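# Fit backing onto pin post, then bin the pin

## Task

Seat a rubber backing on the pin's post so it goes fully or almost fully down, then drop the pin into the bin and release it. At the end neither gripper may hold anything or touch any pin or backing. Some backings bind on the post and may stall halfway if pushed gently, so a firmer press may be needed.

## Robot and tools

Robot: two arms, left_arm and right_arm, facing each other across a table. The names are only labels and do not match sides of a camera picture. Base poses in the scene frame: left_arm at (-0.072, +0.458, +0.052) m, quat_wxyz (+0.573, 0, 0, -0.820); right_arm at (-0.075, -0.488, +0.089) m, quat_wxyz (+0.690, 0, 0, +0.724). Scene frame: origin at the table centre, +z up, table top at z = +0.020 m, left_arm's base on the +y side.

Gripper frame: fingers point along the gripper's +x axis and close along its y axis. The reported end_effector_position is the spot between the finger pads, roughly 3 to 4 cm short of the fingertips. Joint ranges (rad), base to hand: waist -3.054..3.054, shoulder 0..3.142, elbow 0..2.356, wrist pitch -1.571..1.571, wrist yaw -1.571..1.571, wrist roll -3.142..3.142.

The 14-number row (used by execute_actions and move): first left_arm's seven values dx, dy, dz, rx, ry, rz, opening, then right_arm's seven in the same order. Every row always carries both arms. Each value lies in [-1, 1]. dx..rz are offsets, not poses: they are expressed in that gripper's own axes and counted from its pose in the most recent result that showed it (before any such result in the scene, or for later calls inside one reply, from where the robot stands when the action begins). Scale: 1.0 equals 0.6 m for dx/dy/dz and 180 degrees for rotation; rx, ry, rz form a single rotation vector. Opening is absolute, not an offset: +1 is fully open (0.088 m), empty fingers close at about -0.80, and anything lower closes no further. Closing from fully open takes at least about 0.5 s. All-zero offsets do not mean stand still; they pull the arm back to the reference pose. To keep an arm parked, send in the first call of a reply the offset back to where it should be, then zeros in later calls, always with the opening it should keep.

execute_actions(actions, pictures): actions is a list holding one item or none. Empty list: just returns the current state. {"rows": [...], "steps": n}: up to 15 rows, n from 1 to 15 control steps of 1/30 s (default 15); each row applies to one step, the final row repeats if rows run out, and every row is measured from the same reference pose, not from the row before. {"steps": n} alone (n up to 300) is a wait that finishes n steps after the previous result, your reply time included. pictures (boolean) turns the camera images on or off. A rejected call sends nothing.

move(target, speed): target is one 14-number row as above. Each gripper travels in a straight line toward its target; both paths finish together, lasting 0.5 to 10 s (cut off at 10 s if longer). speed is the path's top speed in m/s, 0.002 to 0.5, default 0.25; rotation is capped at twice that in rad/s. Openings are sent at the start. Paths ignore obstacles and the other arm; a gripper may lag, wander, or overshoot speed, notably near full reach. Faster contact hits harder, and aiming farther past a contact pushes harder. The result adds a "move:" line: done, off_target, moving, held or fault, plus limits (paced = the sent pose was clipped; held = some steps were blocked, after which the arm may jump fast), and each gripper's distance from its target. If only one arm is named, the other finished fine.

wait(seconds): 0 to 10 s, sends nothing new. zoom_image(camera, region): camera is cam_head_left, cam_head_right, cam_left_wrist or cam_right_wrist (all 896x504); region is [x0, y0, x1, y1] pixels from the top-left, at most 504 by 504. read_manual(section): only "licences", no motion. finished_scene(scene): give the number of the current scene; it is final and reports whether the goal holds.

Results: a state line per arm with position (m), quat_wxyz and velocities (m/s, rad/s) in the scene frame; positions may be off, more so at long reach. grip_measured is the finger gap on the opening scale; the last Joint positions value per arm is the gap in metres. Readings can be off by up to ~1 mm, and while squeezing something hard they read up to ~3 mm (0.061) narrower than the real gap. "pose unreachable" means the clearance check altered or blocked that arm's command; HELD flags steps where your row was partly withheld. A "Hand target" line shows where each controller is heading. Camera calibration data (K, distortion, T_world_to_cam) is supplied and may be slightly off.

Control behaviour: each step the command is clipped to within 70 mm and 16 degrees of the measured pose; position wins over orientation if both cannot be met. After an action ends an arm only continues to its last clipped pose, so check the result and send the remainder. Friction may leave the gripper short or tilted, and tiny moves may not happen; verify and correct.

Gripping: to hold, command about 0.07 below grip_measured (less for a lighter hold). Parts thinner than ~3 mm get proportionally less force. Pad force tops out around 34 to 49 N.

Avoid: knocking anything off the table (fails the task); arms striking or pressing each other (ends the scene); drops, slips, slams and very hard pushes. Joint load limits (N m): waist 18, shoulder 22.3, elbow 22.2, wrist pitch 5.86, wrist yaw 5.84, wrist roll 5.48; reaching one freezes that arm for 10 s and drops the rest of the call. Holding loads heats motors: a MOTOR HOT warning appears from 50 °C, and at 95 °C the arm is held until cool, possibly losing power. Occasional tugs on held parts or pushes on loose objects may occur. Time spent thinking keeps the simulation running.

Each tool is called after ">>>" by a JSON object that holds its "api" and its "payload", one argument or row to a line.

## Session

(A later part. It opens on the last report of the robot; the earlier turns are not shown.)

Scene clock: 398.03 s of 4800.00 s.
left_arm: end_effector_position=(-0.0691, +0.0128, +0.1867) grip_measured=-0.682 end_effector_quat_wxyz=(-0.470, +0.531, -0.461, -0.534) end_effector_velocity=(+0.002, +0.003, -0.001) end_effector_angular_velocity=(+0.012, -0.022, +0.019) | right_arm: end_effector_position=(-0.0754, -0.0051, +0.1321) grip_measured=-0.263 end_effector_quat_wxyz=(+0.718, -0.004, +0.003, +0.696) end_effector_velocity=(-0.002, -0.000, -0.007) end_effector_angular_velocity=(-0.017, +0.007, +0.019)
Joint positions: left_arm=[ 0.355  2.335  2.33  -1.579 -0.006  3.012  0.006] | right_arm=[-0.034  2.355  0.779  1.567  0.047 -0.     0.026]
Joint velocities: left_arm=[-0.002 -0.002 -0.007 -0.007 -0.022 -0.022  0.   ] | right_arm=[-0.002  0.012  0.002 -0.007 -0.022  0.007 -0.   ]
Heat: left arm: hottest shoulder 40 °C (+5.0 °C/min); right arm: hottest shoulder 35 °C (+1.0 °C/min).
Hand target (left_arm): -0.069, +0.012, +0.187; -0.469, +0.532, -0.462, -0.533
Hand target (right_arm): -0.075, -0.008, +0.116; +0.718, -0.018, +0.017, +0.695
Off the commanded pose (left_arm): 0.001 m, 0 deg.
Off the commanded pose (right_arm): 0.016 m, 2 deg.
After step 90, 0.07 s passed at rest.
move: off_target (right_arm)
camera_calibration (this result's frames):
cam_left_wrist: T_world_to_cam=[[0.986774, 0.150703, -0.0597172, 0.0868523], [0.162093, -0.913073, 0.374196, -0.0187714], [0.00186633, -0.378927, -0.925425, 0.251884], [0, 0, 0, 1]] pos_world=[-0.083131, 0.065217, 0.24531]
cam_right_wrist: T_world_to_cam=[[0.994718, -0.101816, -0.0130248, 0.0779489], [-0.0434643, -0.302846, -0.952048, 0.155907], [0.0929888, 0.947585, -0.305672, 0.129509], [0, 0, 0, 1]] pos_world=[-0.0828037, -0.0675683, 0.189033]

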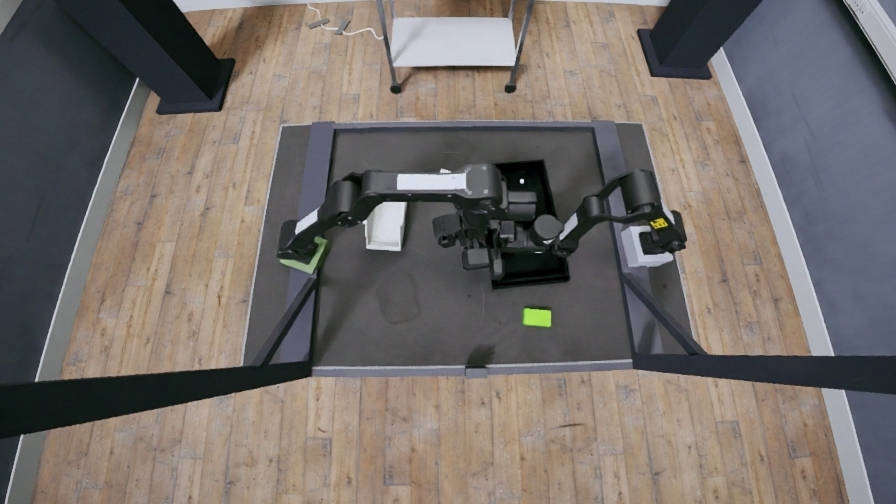

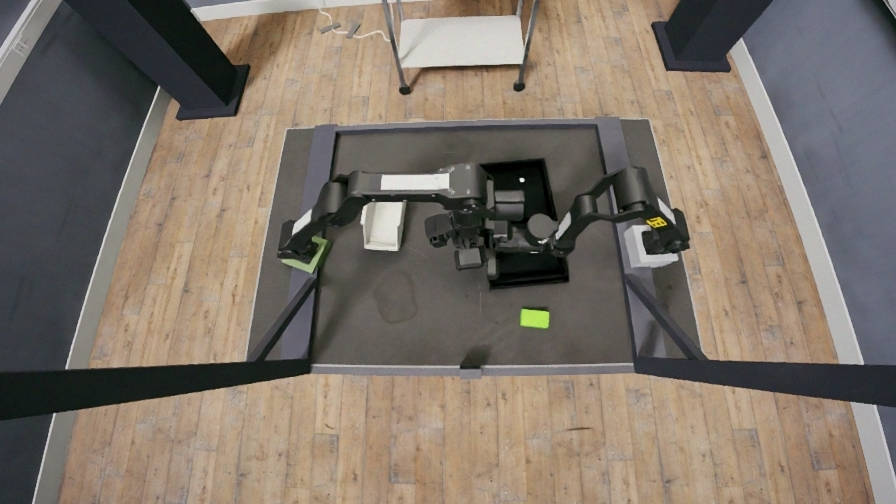

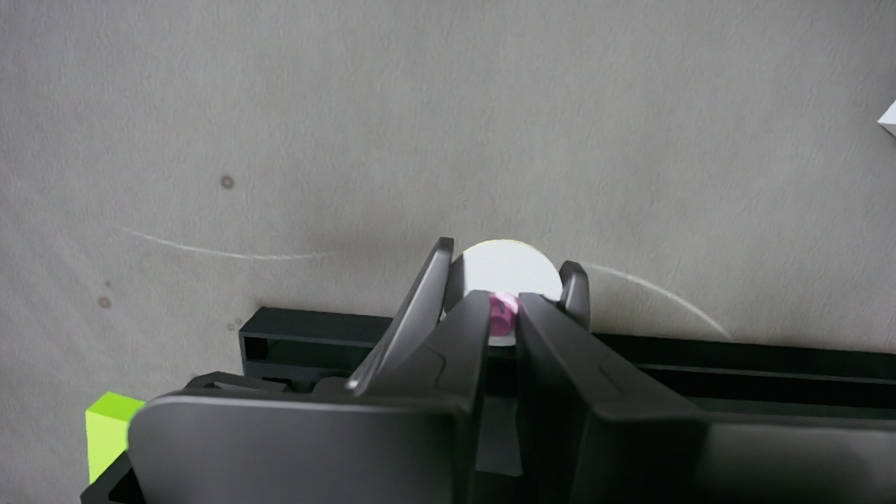

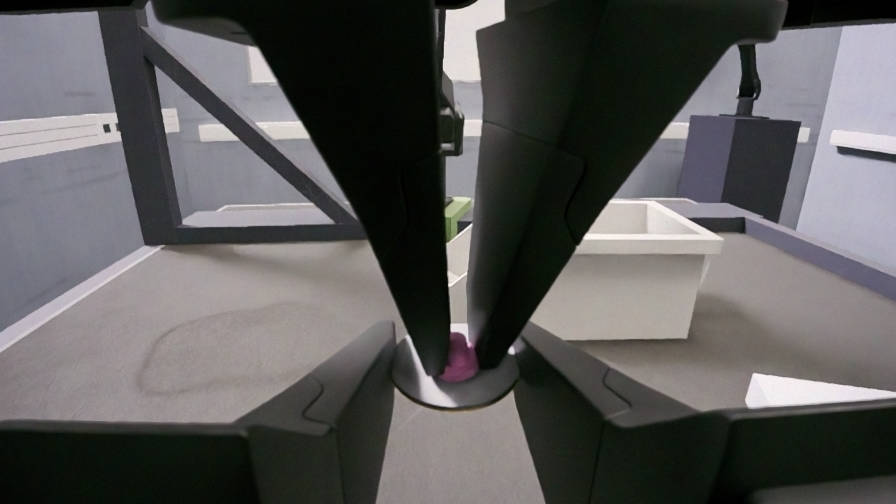

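>>> {"api": "move", "payload": {
  "target": [0,0,0,0,0,0,-0.85,-0.025,0,0.005,0,0,0,-0.35],
  "speed": 0.015
}}

>>> {"api": "zoom_image", "payload": {
  "camera": "cam_left_wrist",
  "region": [400,180,600,380]
}}

Scene clock: 402.97 s of 4800.00 s.
left_arm: end_effector_position=(-0.0690, +0.0072, +0.1880) grip_measured=-0.682 end_effector_quat_wxyz=(-0.463, +0.537, -0.468, -0.527) end_effector_velocity=(-0.002, +0.002, +0.000) end_effector_angular_velocity=(+0.007, +0.007, -0.010) | right_arm: end_effector_position=(-0.0754, -0.0146, +0.1381) grip_measured=-0.263 end_effector_quat_wxyz=(+0.718, -0.006, +0.005, +0.696) end_effector_velocity=(+0.002, -0.004, -0.003) end_effector_angular_velocity=(-0.017, -0.008, -0.010)
Joint positions: left_arm=[ 0.355  2.335  2.335 -1.557 -0.006  3.012  0.006] | right_arm=[-0.034  2.313  0.731  1.567  0.047 -0.     0.026]
Joint velocities: left_arm=[-0.002 -0.002 -0.002 -0.007  0.007  0.007 -0.   ] | right_arm=[-0.002 -0.007 -0.017 -0.007  0.007 -0.007 -0.   ]
Heat: left arm: hottest shoulder 40 °C (+5.0 °C/min); right arm: hottest shoulder 35 °C (+2.0 °C/min).
Hand target (left_arm): -0.069, +0.013, +0.187; -0.470, +0.531, -0.461, -0.534
Hand target (right_arm): -0.076, -0.020, +0.135; +0.718, -0.011, +0.011, +0.696
Off the commanded pose (left_arm): 0.006 m, 2 deg.
Off the commanded pose (right_arm): 0.006 m, 0 deg.
joint sent to its limit (left arm) — the command would take joint 4 (wrist pitch) past its lower limit, so that joint was sent only as far as its limit.
joint sent to its limit (right arm) — the command would take joint 4 (wrist pitch) past its upper limit, so that joint was sent only as far as its limit.
After step 90, 0.67 s passed at rest.
move: done
camera_calibration (this result's frames):
cam_left_wrist: T_world_to_cam=[[0.98678, 0.149032, -0.0636688, 0.0885044], [0.162051, -0.902605, 0.398804, -0.0290625], [0.00196681, -0.403849, -0.914823, 0.249081], [0, 0, 0, 1]] pos_world=[-0.0831147, 0.0611691, 0.24509]
cam_right_wrist: T_world_to_cam=[[0.994758, -0.101513, -0.0123154, 0.0770101], [-0.0432626, -0.308667, -0.950186, 0.158386], [0.0926553, 0.945738, -0.311441, 0.141102], [0, 0, 0, 1]] pos_world=[-0.0828281, -0.0767392, 0.195389]

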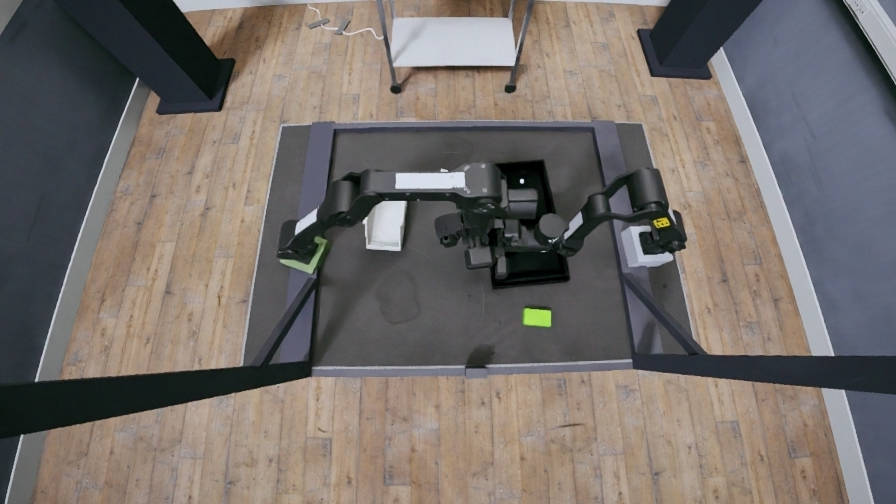

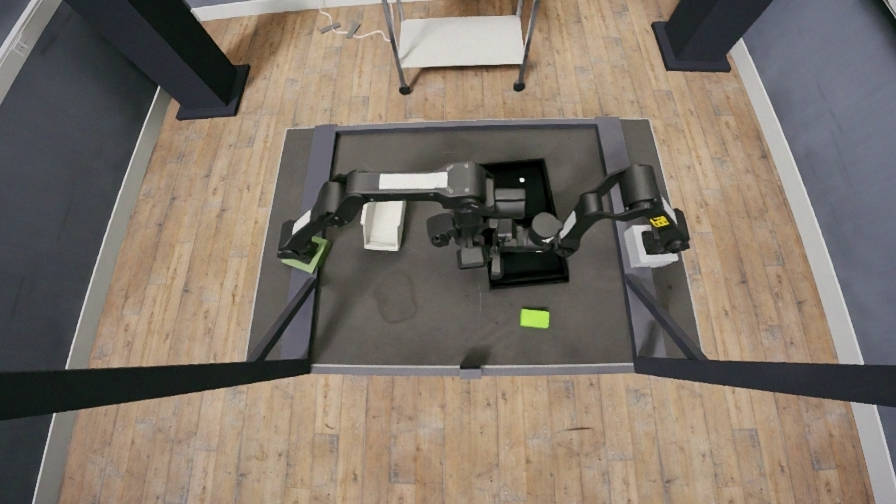

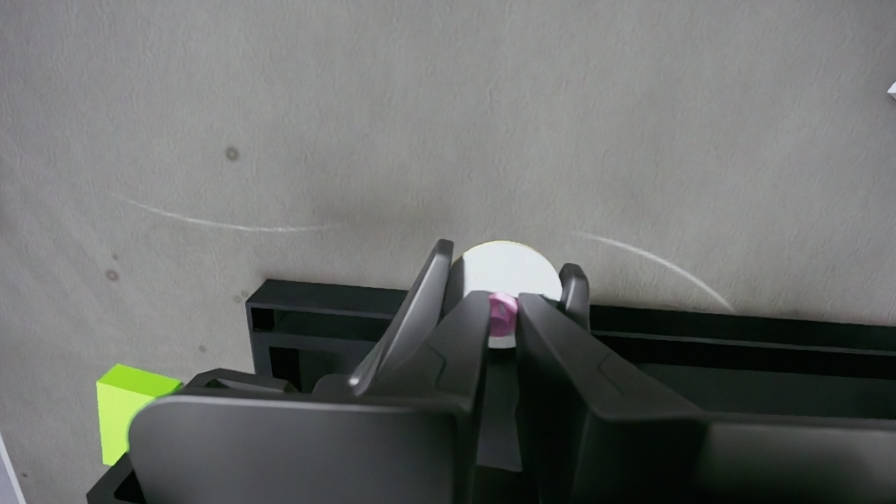

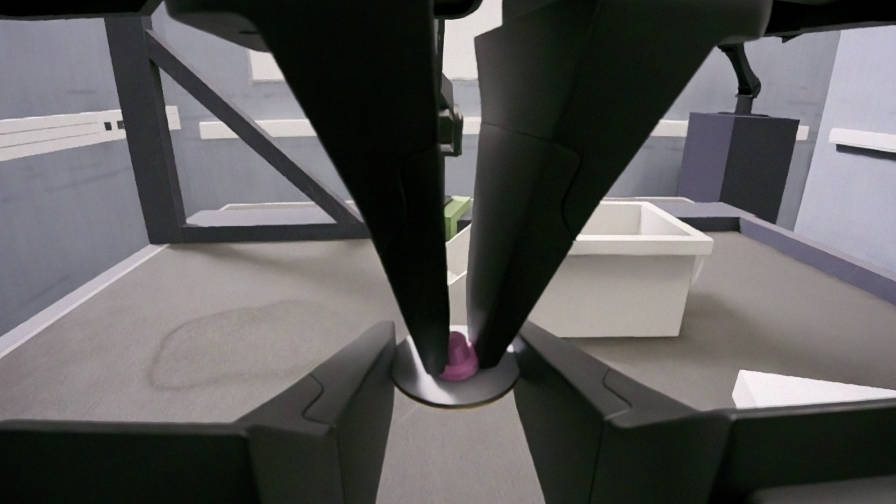

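Region (400, 180, 600, 380) of cam_left_wrist's 896x504 image, scaled by 2.520, with more detail than that image has.

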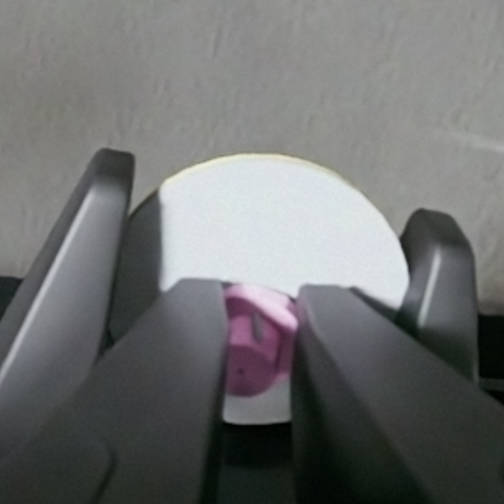

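>>> {"api": "move", "payload": {
  "target": [-0.005,0,0.005,0,0,0,-0.9,0.008,0,-0.08,0,0.02,0,-0.38],
  "speed": 0.02
}}

>>> {"api": "zoom_image", "payload": {
  "camera": "cam_right_wrist",
  "region": [350,200,570,440]
}}

Scene clock: 409.13 s of 4800.00 s.
left_arm: end_effector_position=(-0.0690, +0.0108, +0.1854) grip_measured=-0.785 end_effector_quat_wxyz=(-0.467, +0.534, -0.464, -0.531) end_effector_velocity=(-0.000, +0.003, -0.001) end_effector_angular_velocity=(+0.012, -0.007, +0.005) | right_arm: end_effector_position=(-0.0755, -0.0102, +0.0964) grip_measured=-0.263 end_effector_quat_wxyz=(+0.718, -0.031, +0.030, +0.695) end_effector_velocity=(+0.000, +0.002, -0.001) end_effector_angular_velocity=(-0.003, -0.007, +0.005)
Joint positions: left_arm=[ 0.355  2.33   2.316 -1.558 -0.006  3.012  0.001] | right_arm=[-0.034  2.435  0.783  1.566  0.047  0.001  0.026]
Joint velocities: left_arm=[-0.002 -0.002 -0.007 -0.007 -0.007 -0.007 -0.   ] | right_arm=[-0.002  0.002  0.007 -0.007 -0.007 -0.007 -0.   ]
Heat: left arm: hottest shoulder 41 °C (+6.0 °C/min); right arm: hottest shoulder 36 °C (+3.0 °C/min).
Hand target (left_arm): -0.069, +0.010, +0.191; -0.463, +0.537, -0.468, -0.527
Hand target (right_arm): -0.075, -0.010, +0.090; +0.718, -0.034, +0.034, +0.695
Off the commanded pose (left_arm): 0.006 m, 1 deg.
Off the commanded pose (right_arm): 0.006 m, 0 deg.
joint sent to its limit (right arm) — the command would take joint 4 (wrist pitch) past its upper limit, so that joint was sent only as far as its limit.
After step 90, 0.53 s passed at rest.
move: done
camera_calibration (this result's frames):
cam_left_wrist: T_world_to_cam=[[0.9868, 0.15001, -0.0610158, 0.0872693], [0.161928, -0.908732, 0.384689, -0.0221731], [0.0022601, -0.389491, -0.921028, 0.249162], [0, 0, 0, 1]] pos_world=[-0.08309, 0.0638058, 0.24334]
cam_right_wrist: T_world_to_cam=[[0.994751, -0.102186, -0.00531322, 0.0763298], [-0.0433827, -0.374151, -0.926353, 0.117196], [0.0926727, 0.921721, -0.37662, 0.129985], [0, 0, 0, 1]] pos_world=[-0.082891, -0.0681615, 0.157925]

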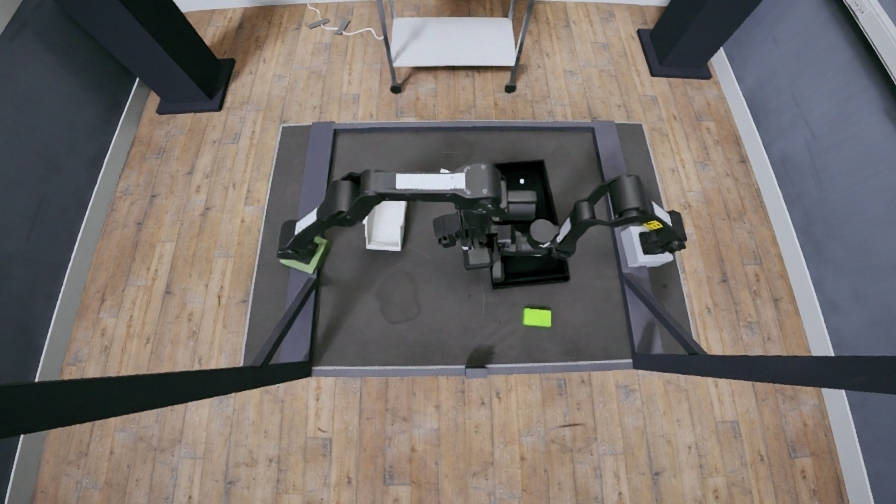

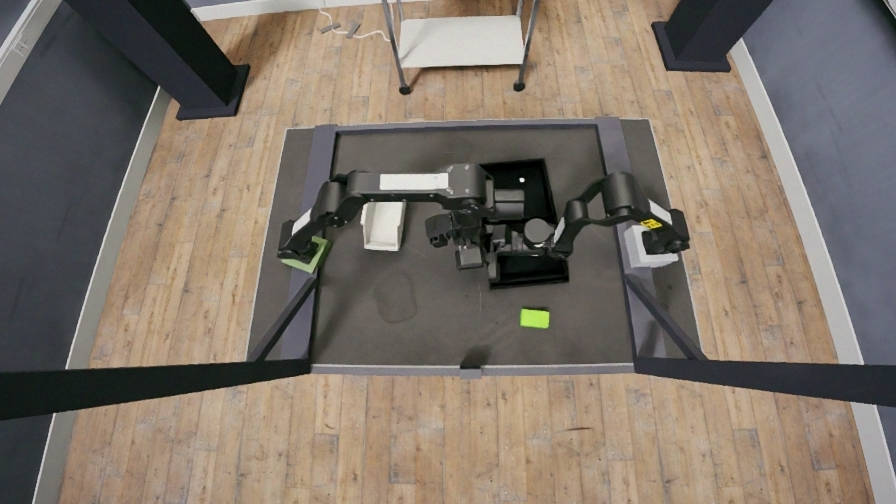

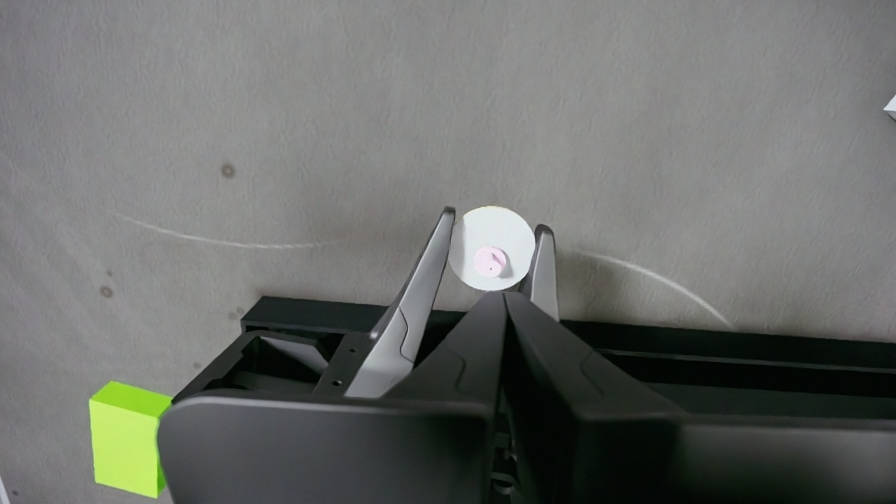

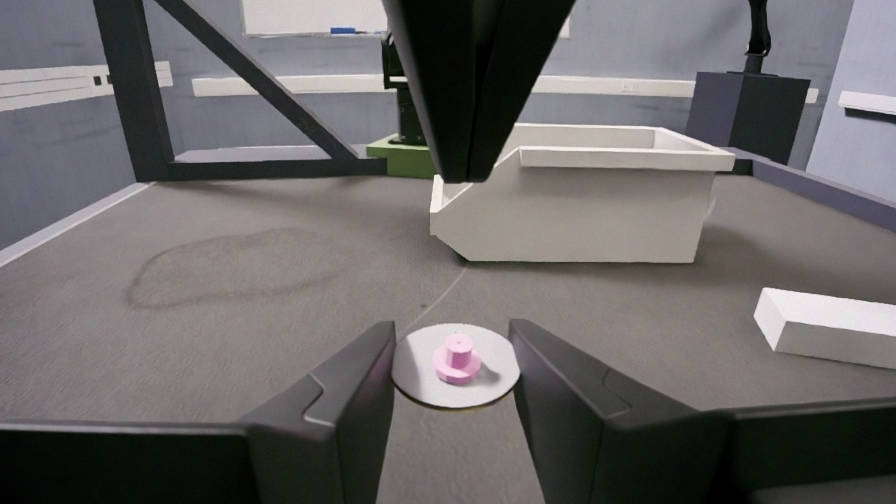

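Region (350, 200, 570, 440) of cam_right_wrist's 896x504 image, scaled by 2.100, with more detail than that image has; it fills the left 462 columns of this view, and the rest is white.

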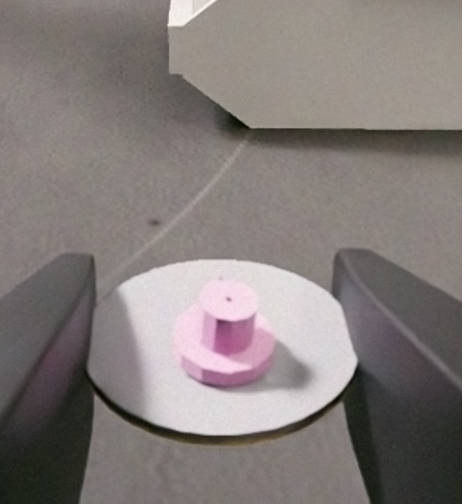

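>>> {"api": "move", "payload": {
  "target": [0.065,0,0,0,0,0,-0.5,0,0,-0.01,0,0,0,-0.38],
  "speed": 0.05
}}

>>> {"api": "zoom_image", "payload": {
  "camera": "cam_left_wrist",
  "region": [400,180,600,380]
}}

Scene clock: 415.13 s of 4800.00 s.
left_arm: end_effector_position=(-0.0694, +0.0091, +0.1427) grip_measured=-0.502 end_effector_quat_wxyz=(-0.470, +0.531, -0.462, -0.533) end_effector_velocity=(-0.002, +0.001, +0.001) end_effector_angular_velocity=(-0.012, -0.007, -0.015) | right_arm: end_effector_position=(-0.0755, -0.0100, +0.0963) grip_measured=-0.263 end_effector_quat_wxyz=(+0.718, -0.031, +0.030, +0.695) end_effector_velocity=(+0.000, +0.000, +0.004) end_effector_angular_velocity=(+0.012, -0.021, +0.007)
Joint positions: left_arm=[ 0.354  2.317  2.123 -1.387 -0.005  3.012  0.014] | right_arm=[-0.034  2.436  0.784  1.566  0.047  0.001  0.026]
Joint velocities: left_arm=[-0.007 -0.017 -0.027  0.022 -0.007  0.007 -0.   ] | right_arm=[-0.002 -0.007 -0.002  0.007 -0.007 -0.022  0.   ]
Heat: left arm: hottest shoulder 42 °C (+5.1 °C/min); right arm: hottest shoulder 36 °C (+3.1 °C/min).
Hand target (left_arm): -0.069, +0.011, +0.146; -0.467, +0.534, -0.463, -0.531
Hand target (right_arm): -0.076, -0.011, +0.090; +0.717, -0.035, +0.034, +0.695
Off the commanded pose (left_arm): 0.004 m, 1 deg.
Off the commanded pose (right_arm): 0.006 m, 0 deg.
joint sent to its limit (right arm) — the command would take joint 4 (wrist pitch) past its upper limit, so that joint was sent only as far as its limit.
After step 90, 1.90 s passed at rest.
move: done
camera_calibration (this result's frames):
cam_left_wrist: T_world_to_cam=[[0.986865, 0.149817, -0.0604295, 0.0852837], [0.161541, -0.912337, 0.376226, -0.0059905], [0.00123297, -0.381046, -0.924555, 0.209557], [0, 0, 0, 1]] pos_world=[-0.0834542, 0.0616086, 0.201154]
cam_right_wrist: T_world_to_cam=[[0.994751, -0.102186, -0.00531322, 0.0763442], [-0.0433827, -0.374151, -0.926353, 0.117103], [0.0926727, 0.921721, -0.37662, 0.129807], [0, 0, 0, 1]] pos_world=[-0.0828929, -0.0680308, 0.157772]

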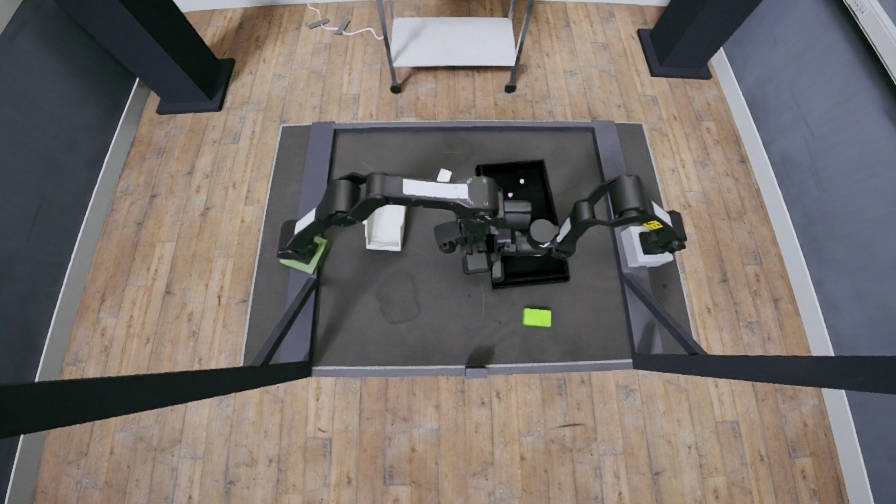

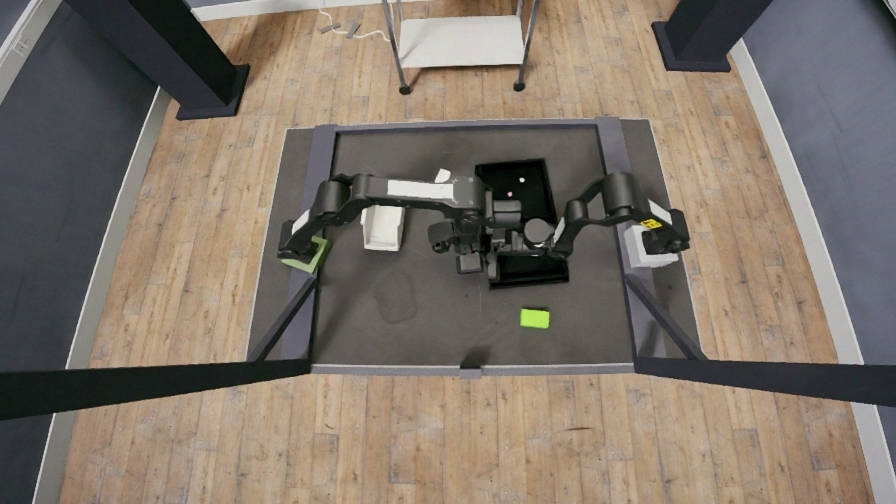

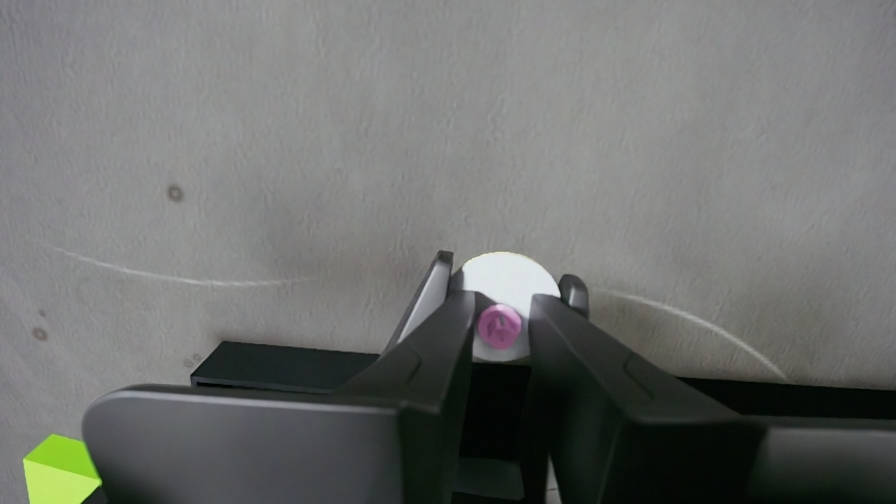

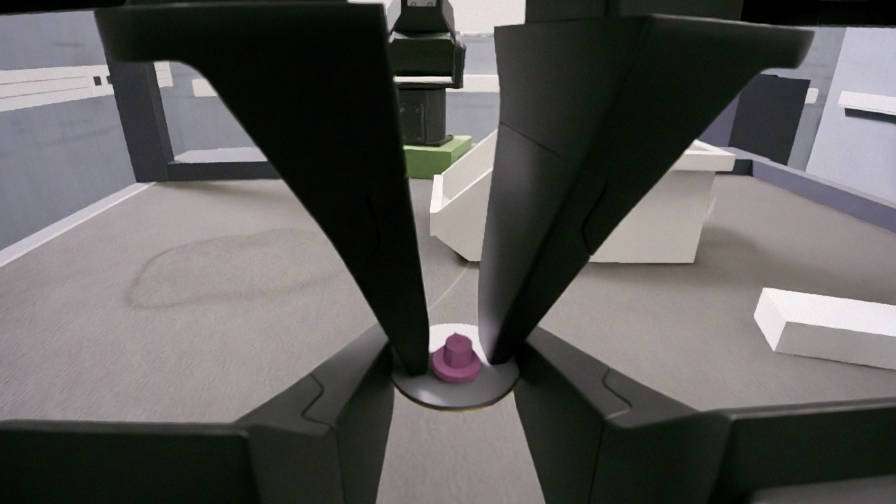

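Region (400, 180, 600, 380) of cam_left_wrist's 896x504 image, scaled by 2.520, with more detail than that image has.

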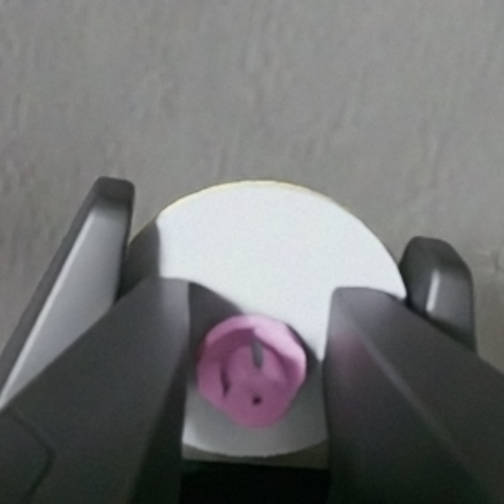

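>>> {"api": "move", "payload": {
  "target": [0.003,0,-0.008,0,0,0,-0.55,0,0,-0.01,0,0,0,-0.38],
  "speed": 0.02
}}

>>> {"api": "move", "payload": {
  "target": [0,0,0,0,0,0,-0.9,0,0,0,0,0,0,-0.38]
}}

>>> {"api": "zoom_image", "payload": {
  "camera": "cam_right_wrist",
  "region": [350,220,570,440]
}}

Scene clock: 419.10 s of 4800.00 s.
left_arm: end_effector_position=(-0.0694, +0.0064, +0.1444) grip_measured=-0.548 end_effector_quat_wxyz=(-0.468, +0.533, -0.463, -0.532) end_effector_velocity=(-0.002, +0.001, -0.009) end_effector_angular_velocity=(+0.027, -0.007, -0.000) | right_arm: end_effector_position=(-0.0755, -0.0100, +0.0963) grip_measured=-0.263 end_effector_quat_wxyz=(+0.718, -0.031, +0.030, +0.695) end_effector_velocity=(-0.002, -0.000, -0.002) end_effector_angular_velocity=(-0.017, -0.007, +0.010)
Joint positions: left_arm=[ 0.354  2.325  2.144 -1.394 -0.005  3.012  0.012] | right_arm=[-0.034  2.436  0.784  1.566  0.047  0.     0.026]
Joint velocities: left_arm=[-0.007  0.022  0.002 -0.007 -0.007 -0.007 -0.   ] | right_arm=[ 0.002 -0.007 -0.002 -0.022 -0.007 -0.007 -0.   ]
Heat: left arm: hottest shoulder 42 °C (+4.0 °C/min); right arm: hottest shoulder 37 °C (+4.0 °C/min).
Hand target (left_arm): -0.069, +0.004, +0.141; -0.469, +0.531, -0.462, -0.533
Hand target (right_arm): -0.076, -0.010, +0.090; +0.717, -0.035, +0.033, +0.695
Off the commanded pose (left_arm): 0.004 m, 0 deg.
Off the commanded pose (right_arm): 0.006 m, 0 deg.
joint sent to its limit (right arm) — the command would take joint 4 (wrist pitch) past its upper limit, so that joint was sent only as far as its limit.
After step 90, 0.27 s passed at rest.
move: done
camera_calibration (this result's frames):
cam_left_wrist: T_world_to_cam=[[0.986866, 0.149469, -0.0612674, 0.085908], [0.161534, -0.910169, 0.381443, -0.00987825], [0.00125025, -0.38633, -0.92236, 0.209862], [0, 0, 0, 1]] pos_world=[-0.0834464, 0.0592446, 0.2026]
cam_right_wrist: T_world_to_cam=[[0.994756, -0.102154, -0.00493408, 0.0763085], [-0.0430186, -0.374163, -0.926364, 0.117131], [0.0927857, 0.921719, -0.376596, 0.129814], [0, 0, 0, 1]] pos_world=[-0.0829144, -0.0680303, 0.15777]

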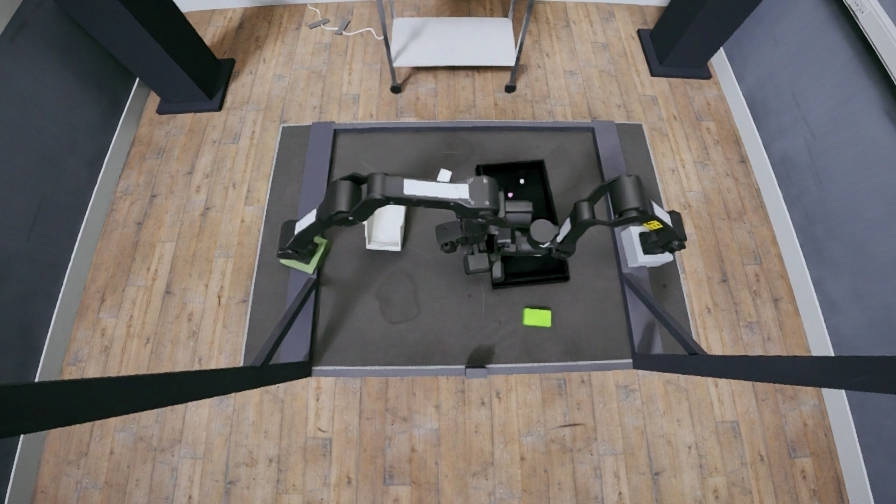

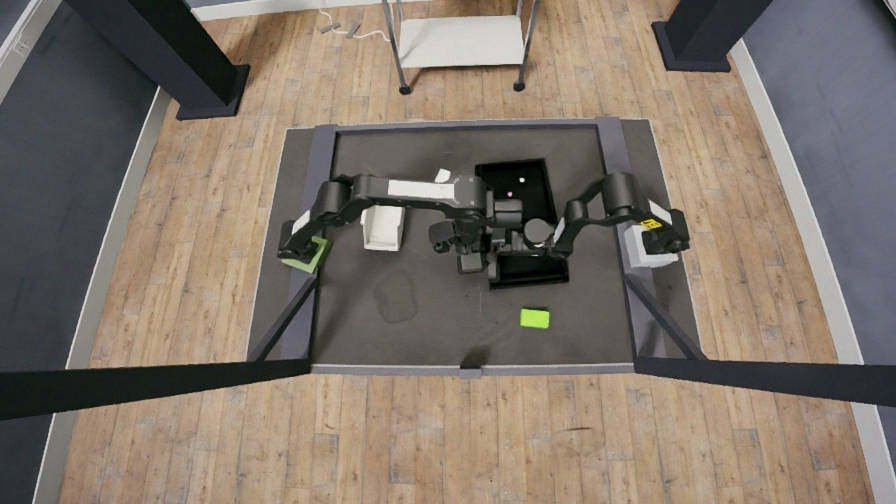

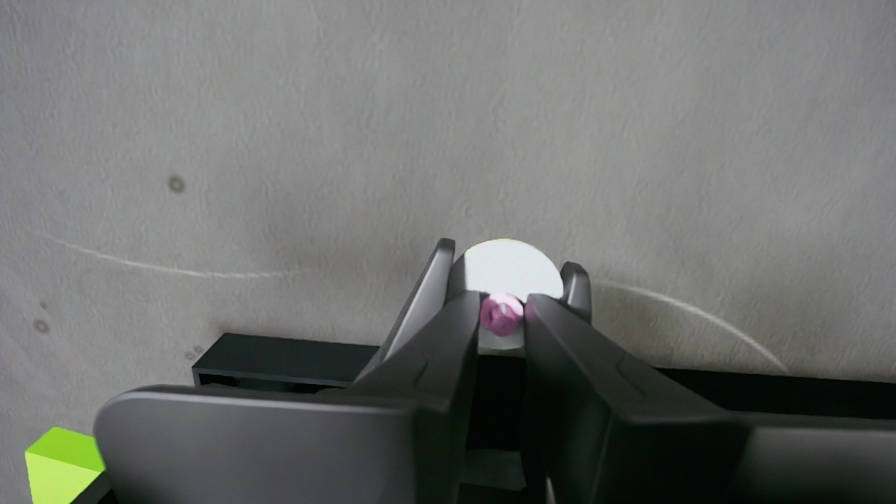

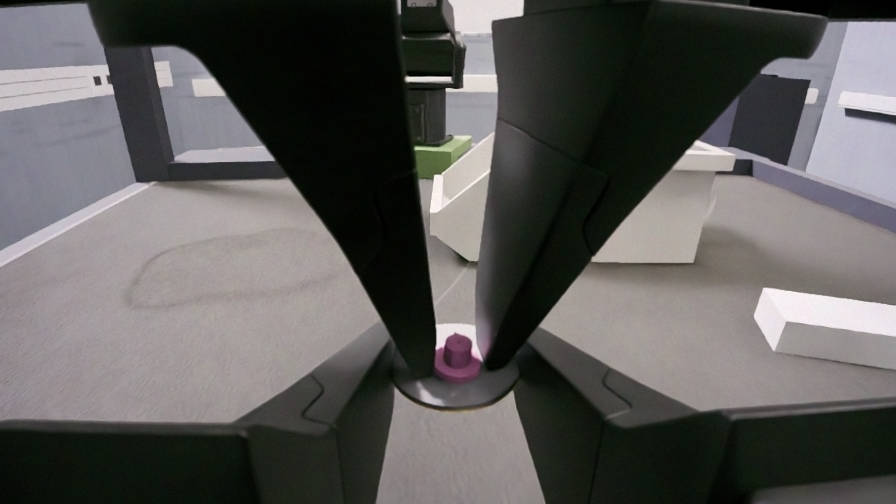

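Scene clock: 419.60 s of 4800.00 s.
left_arm: end_effector_position=(-0.0694, +0.0065, +0.1445) grip_measured=-0.758 end_effector_quat_wxyz=(-0.468, +0.532, -0.463, -0.532) end_effector_velocity=(+0.002, +0.002, +0.000) end_effector_angular_velocity=(+0.007, -0.022, +0.005) | right_arm: end_effector_position=(-0.0757, -0.0100, +0.0963) grip_measured=-0.263 end_effector_quat_wxyz=(+0.717, -0.032, +0.029, +0.695) end_effector_velocity=(-0.002, +0.000, -0.005) end_effector_angular_velocity=(-0.022, +0.009, +0.019)
Joint positions: left_arm=[ 0.354  2.325  2.144 -1.395 -0.005  3.012  0.002] | right_arm=[-0.034  2.436  0.784  1.566  0.046 -0.001  0.026]
Joint velocities: left_arm=[-0.002 -0.002 -0.002 -0.007 -0.022 -0.007  0.   ] | right_arm=[-0.002  0.002  0.002 -0.022 -0.022  0.007  0.   ]
Heat: left arm: hottest shoulder 42 °C (+4.0 °C/min); right arm: hottest shoulder 37 °C (+4.0 °C/min).
Hand target (left_arm): -0.069, +0.006, +0.144; -0.468, +0.533, -0.463, -0.532
Hand target (right_arm): -0.076, -0.010, +0.096; +0.717, -0.031, +0.029, +0.695
Off the commanded pose (left_arm): 0.000 m, 0 deg.
Off the commanded pose (right_arm): 0.000 m, 0 deg.
move: done
camera_calibration (this result's frames):
cam_left_wrist: T_world_to_cam=[[0.986866, 0.149492, -0.0612116, 0.0858876], [0.161534, -0.910315, 0.381096, -0.00975144], [0.0012491, -0.385978, -0.922507, 0.209913], [0, 0, 0, 1]] pos_world=[-0.0834466, 0.0593056, 0.20262]
cam_right_wrist: T_world_to_cam=[[0.994858, -0.101234, -0.00307082, 0.0763847], [-0.0409432, -0.374258, -0.92642, 0.117283], [0.0926364, 0.921782, -0.376479, 0.129812], [0, 0, 0, 1]] pos_world=[-0.0832153, -0.0680318, 0.157759]

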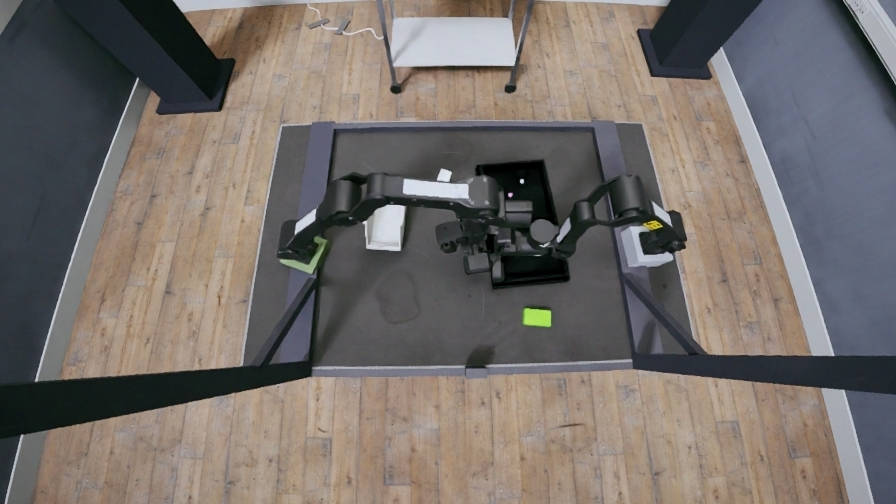

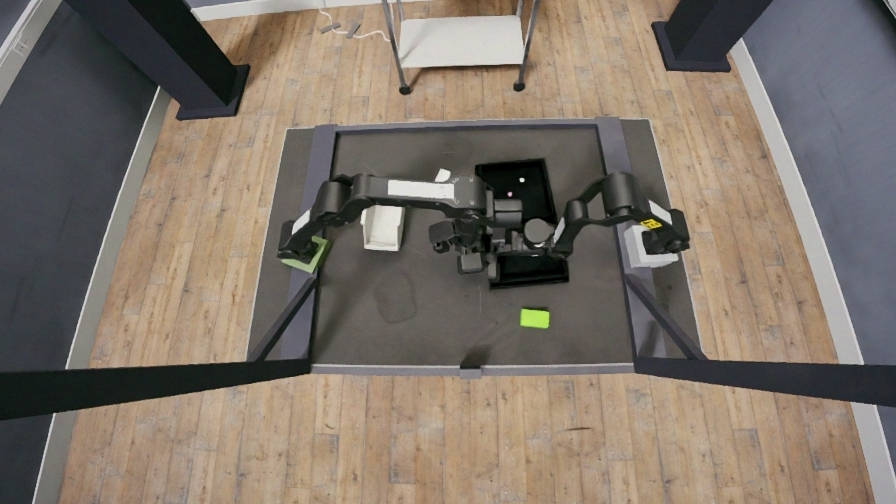

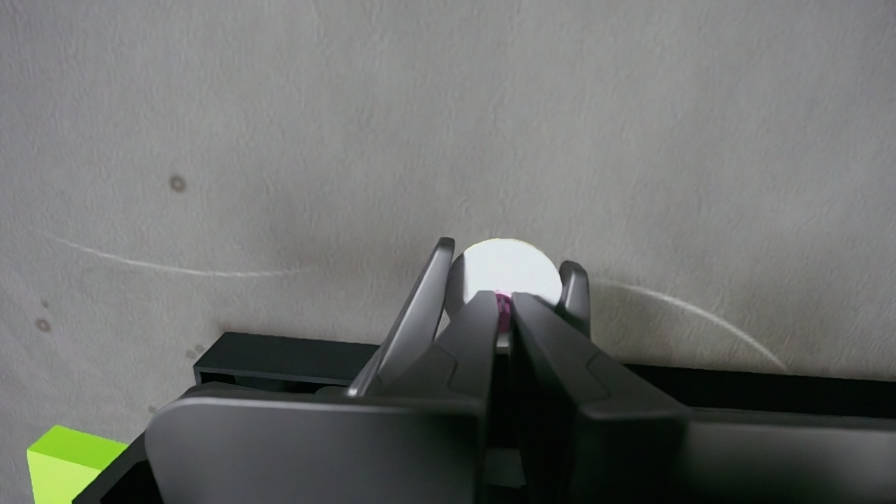

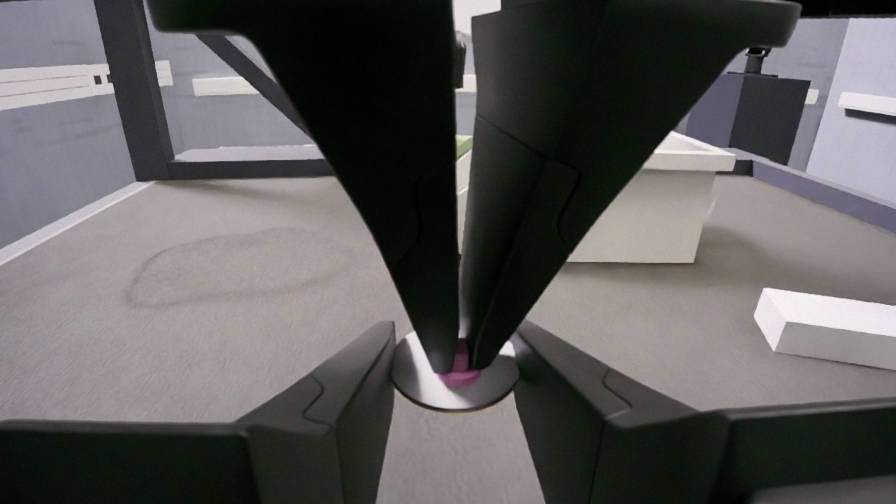

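Region (350, 220, 570, 440) of cam_right_wrist's 896x504 image, scaled by 2.291, with more detail than that image has.

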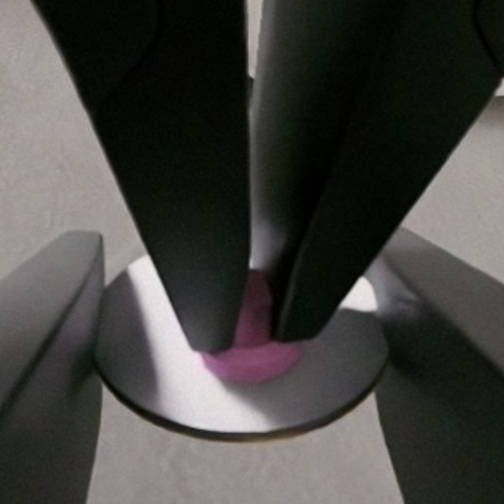

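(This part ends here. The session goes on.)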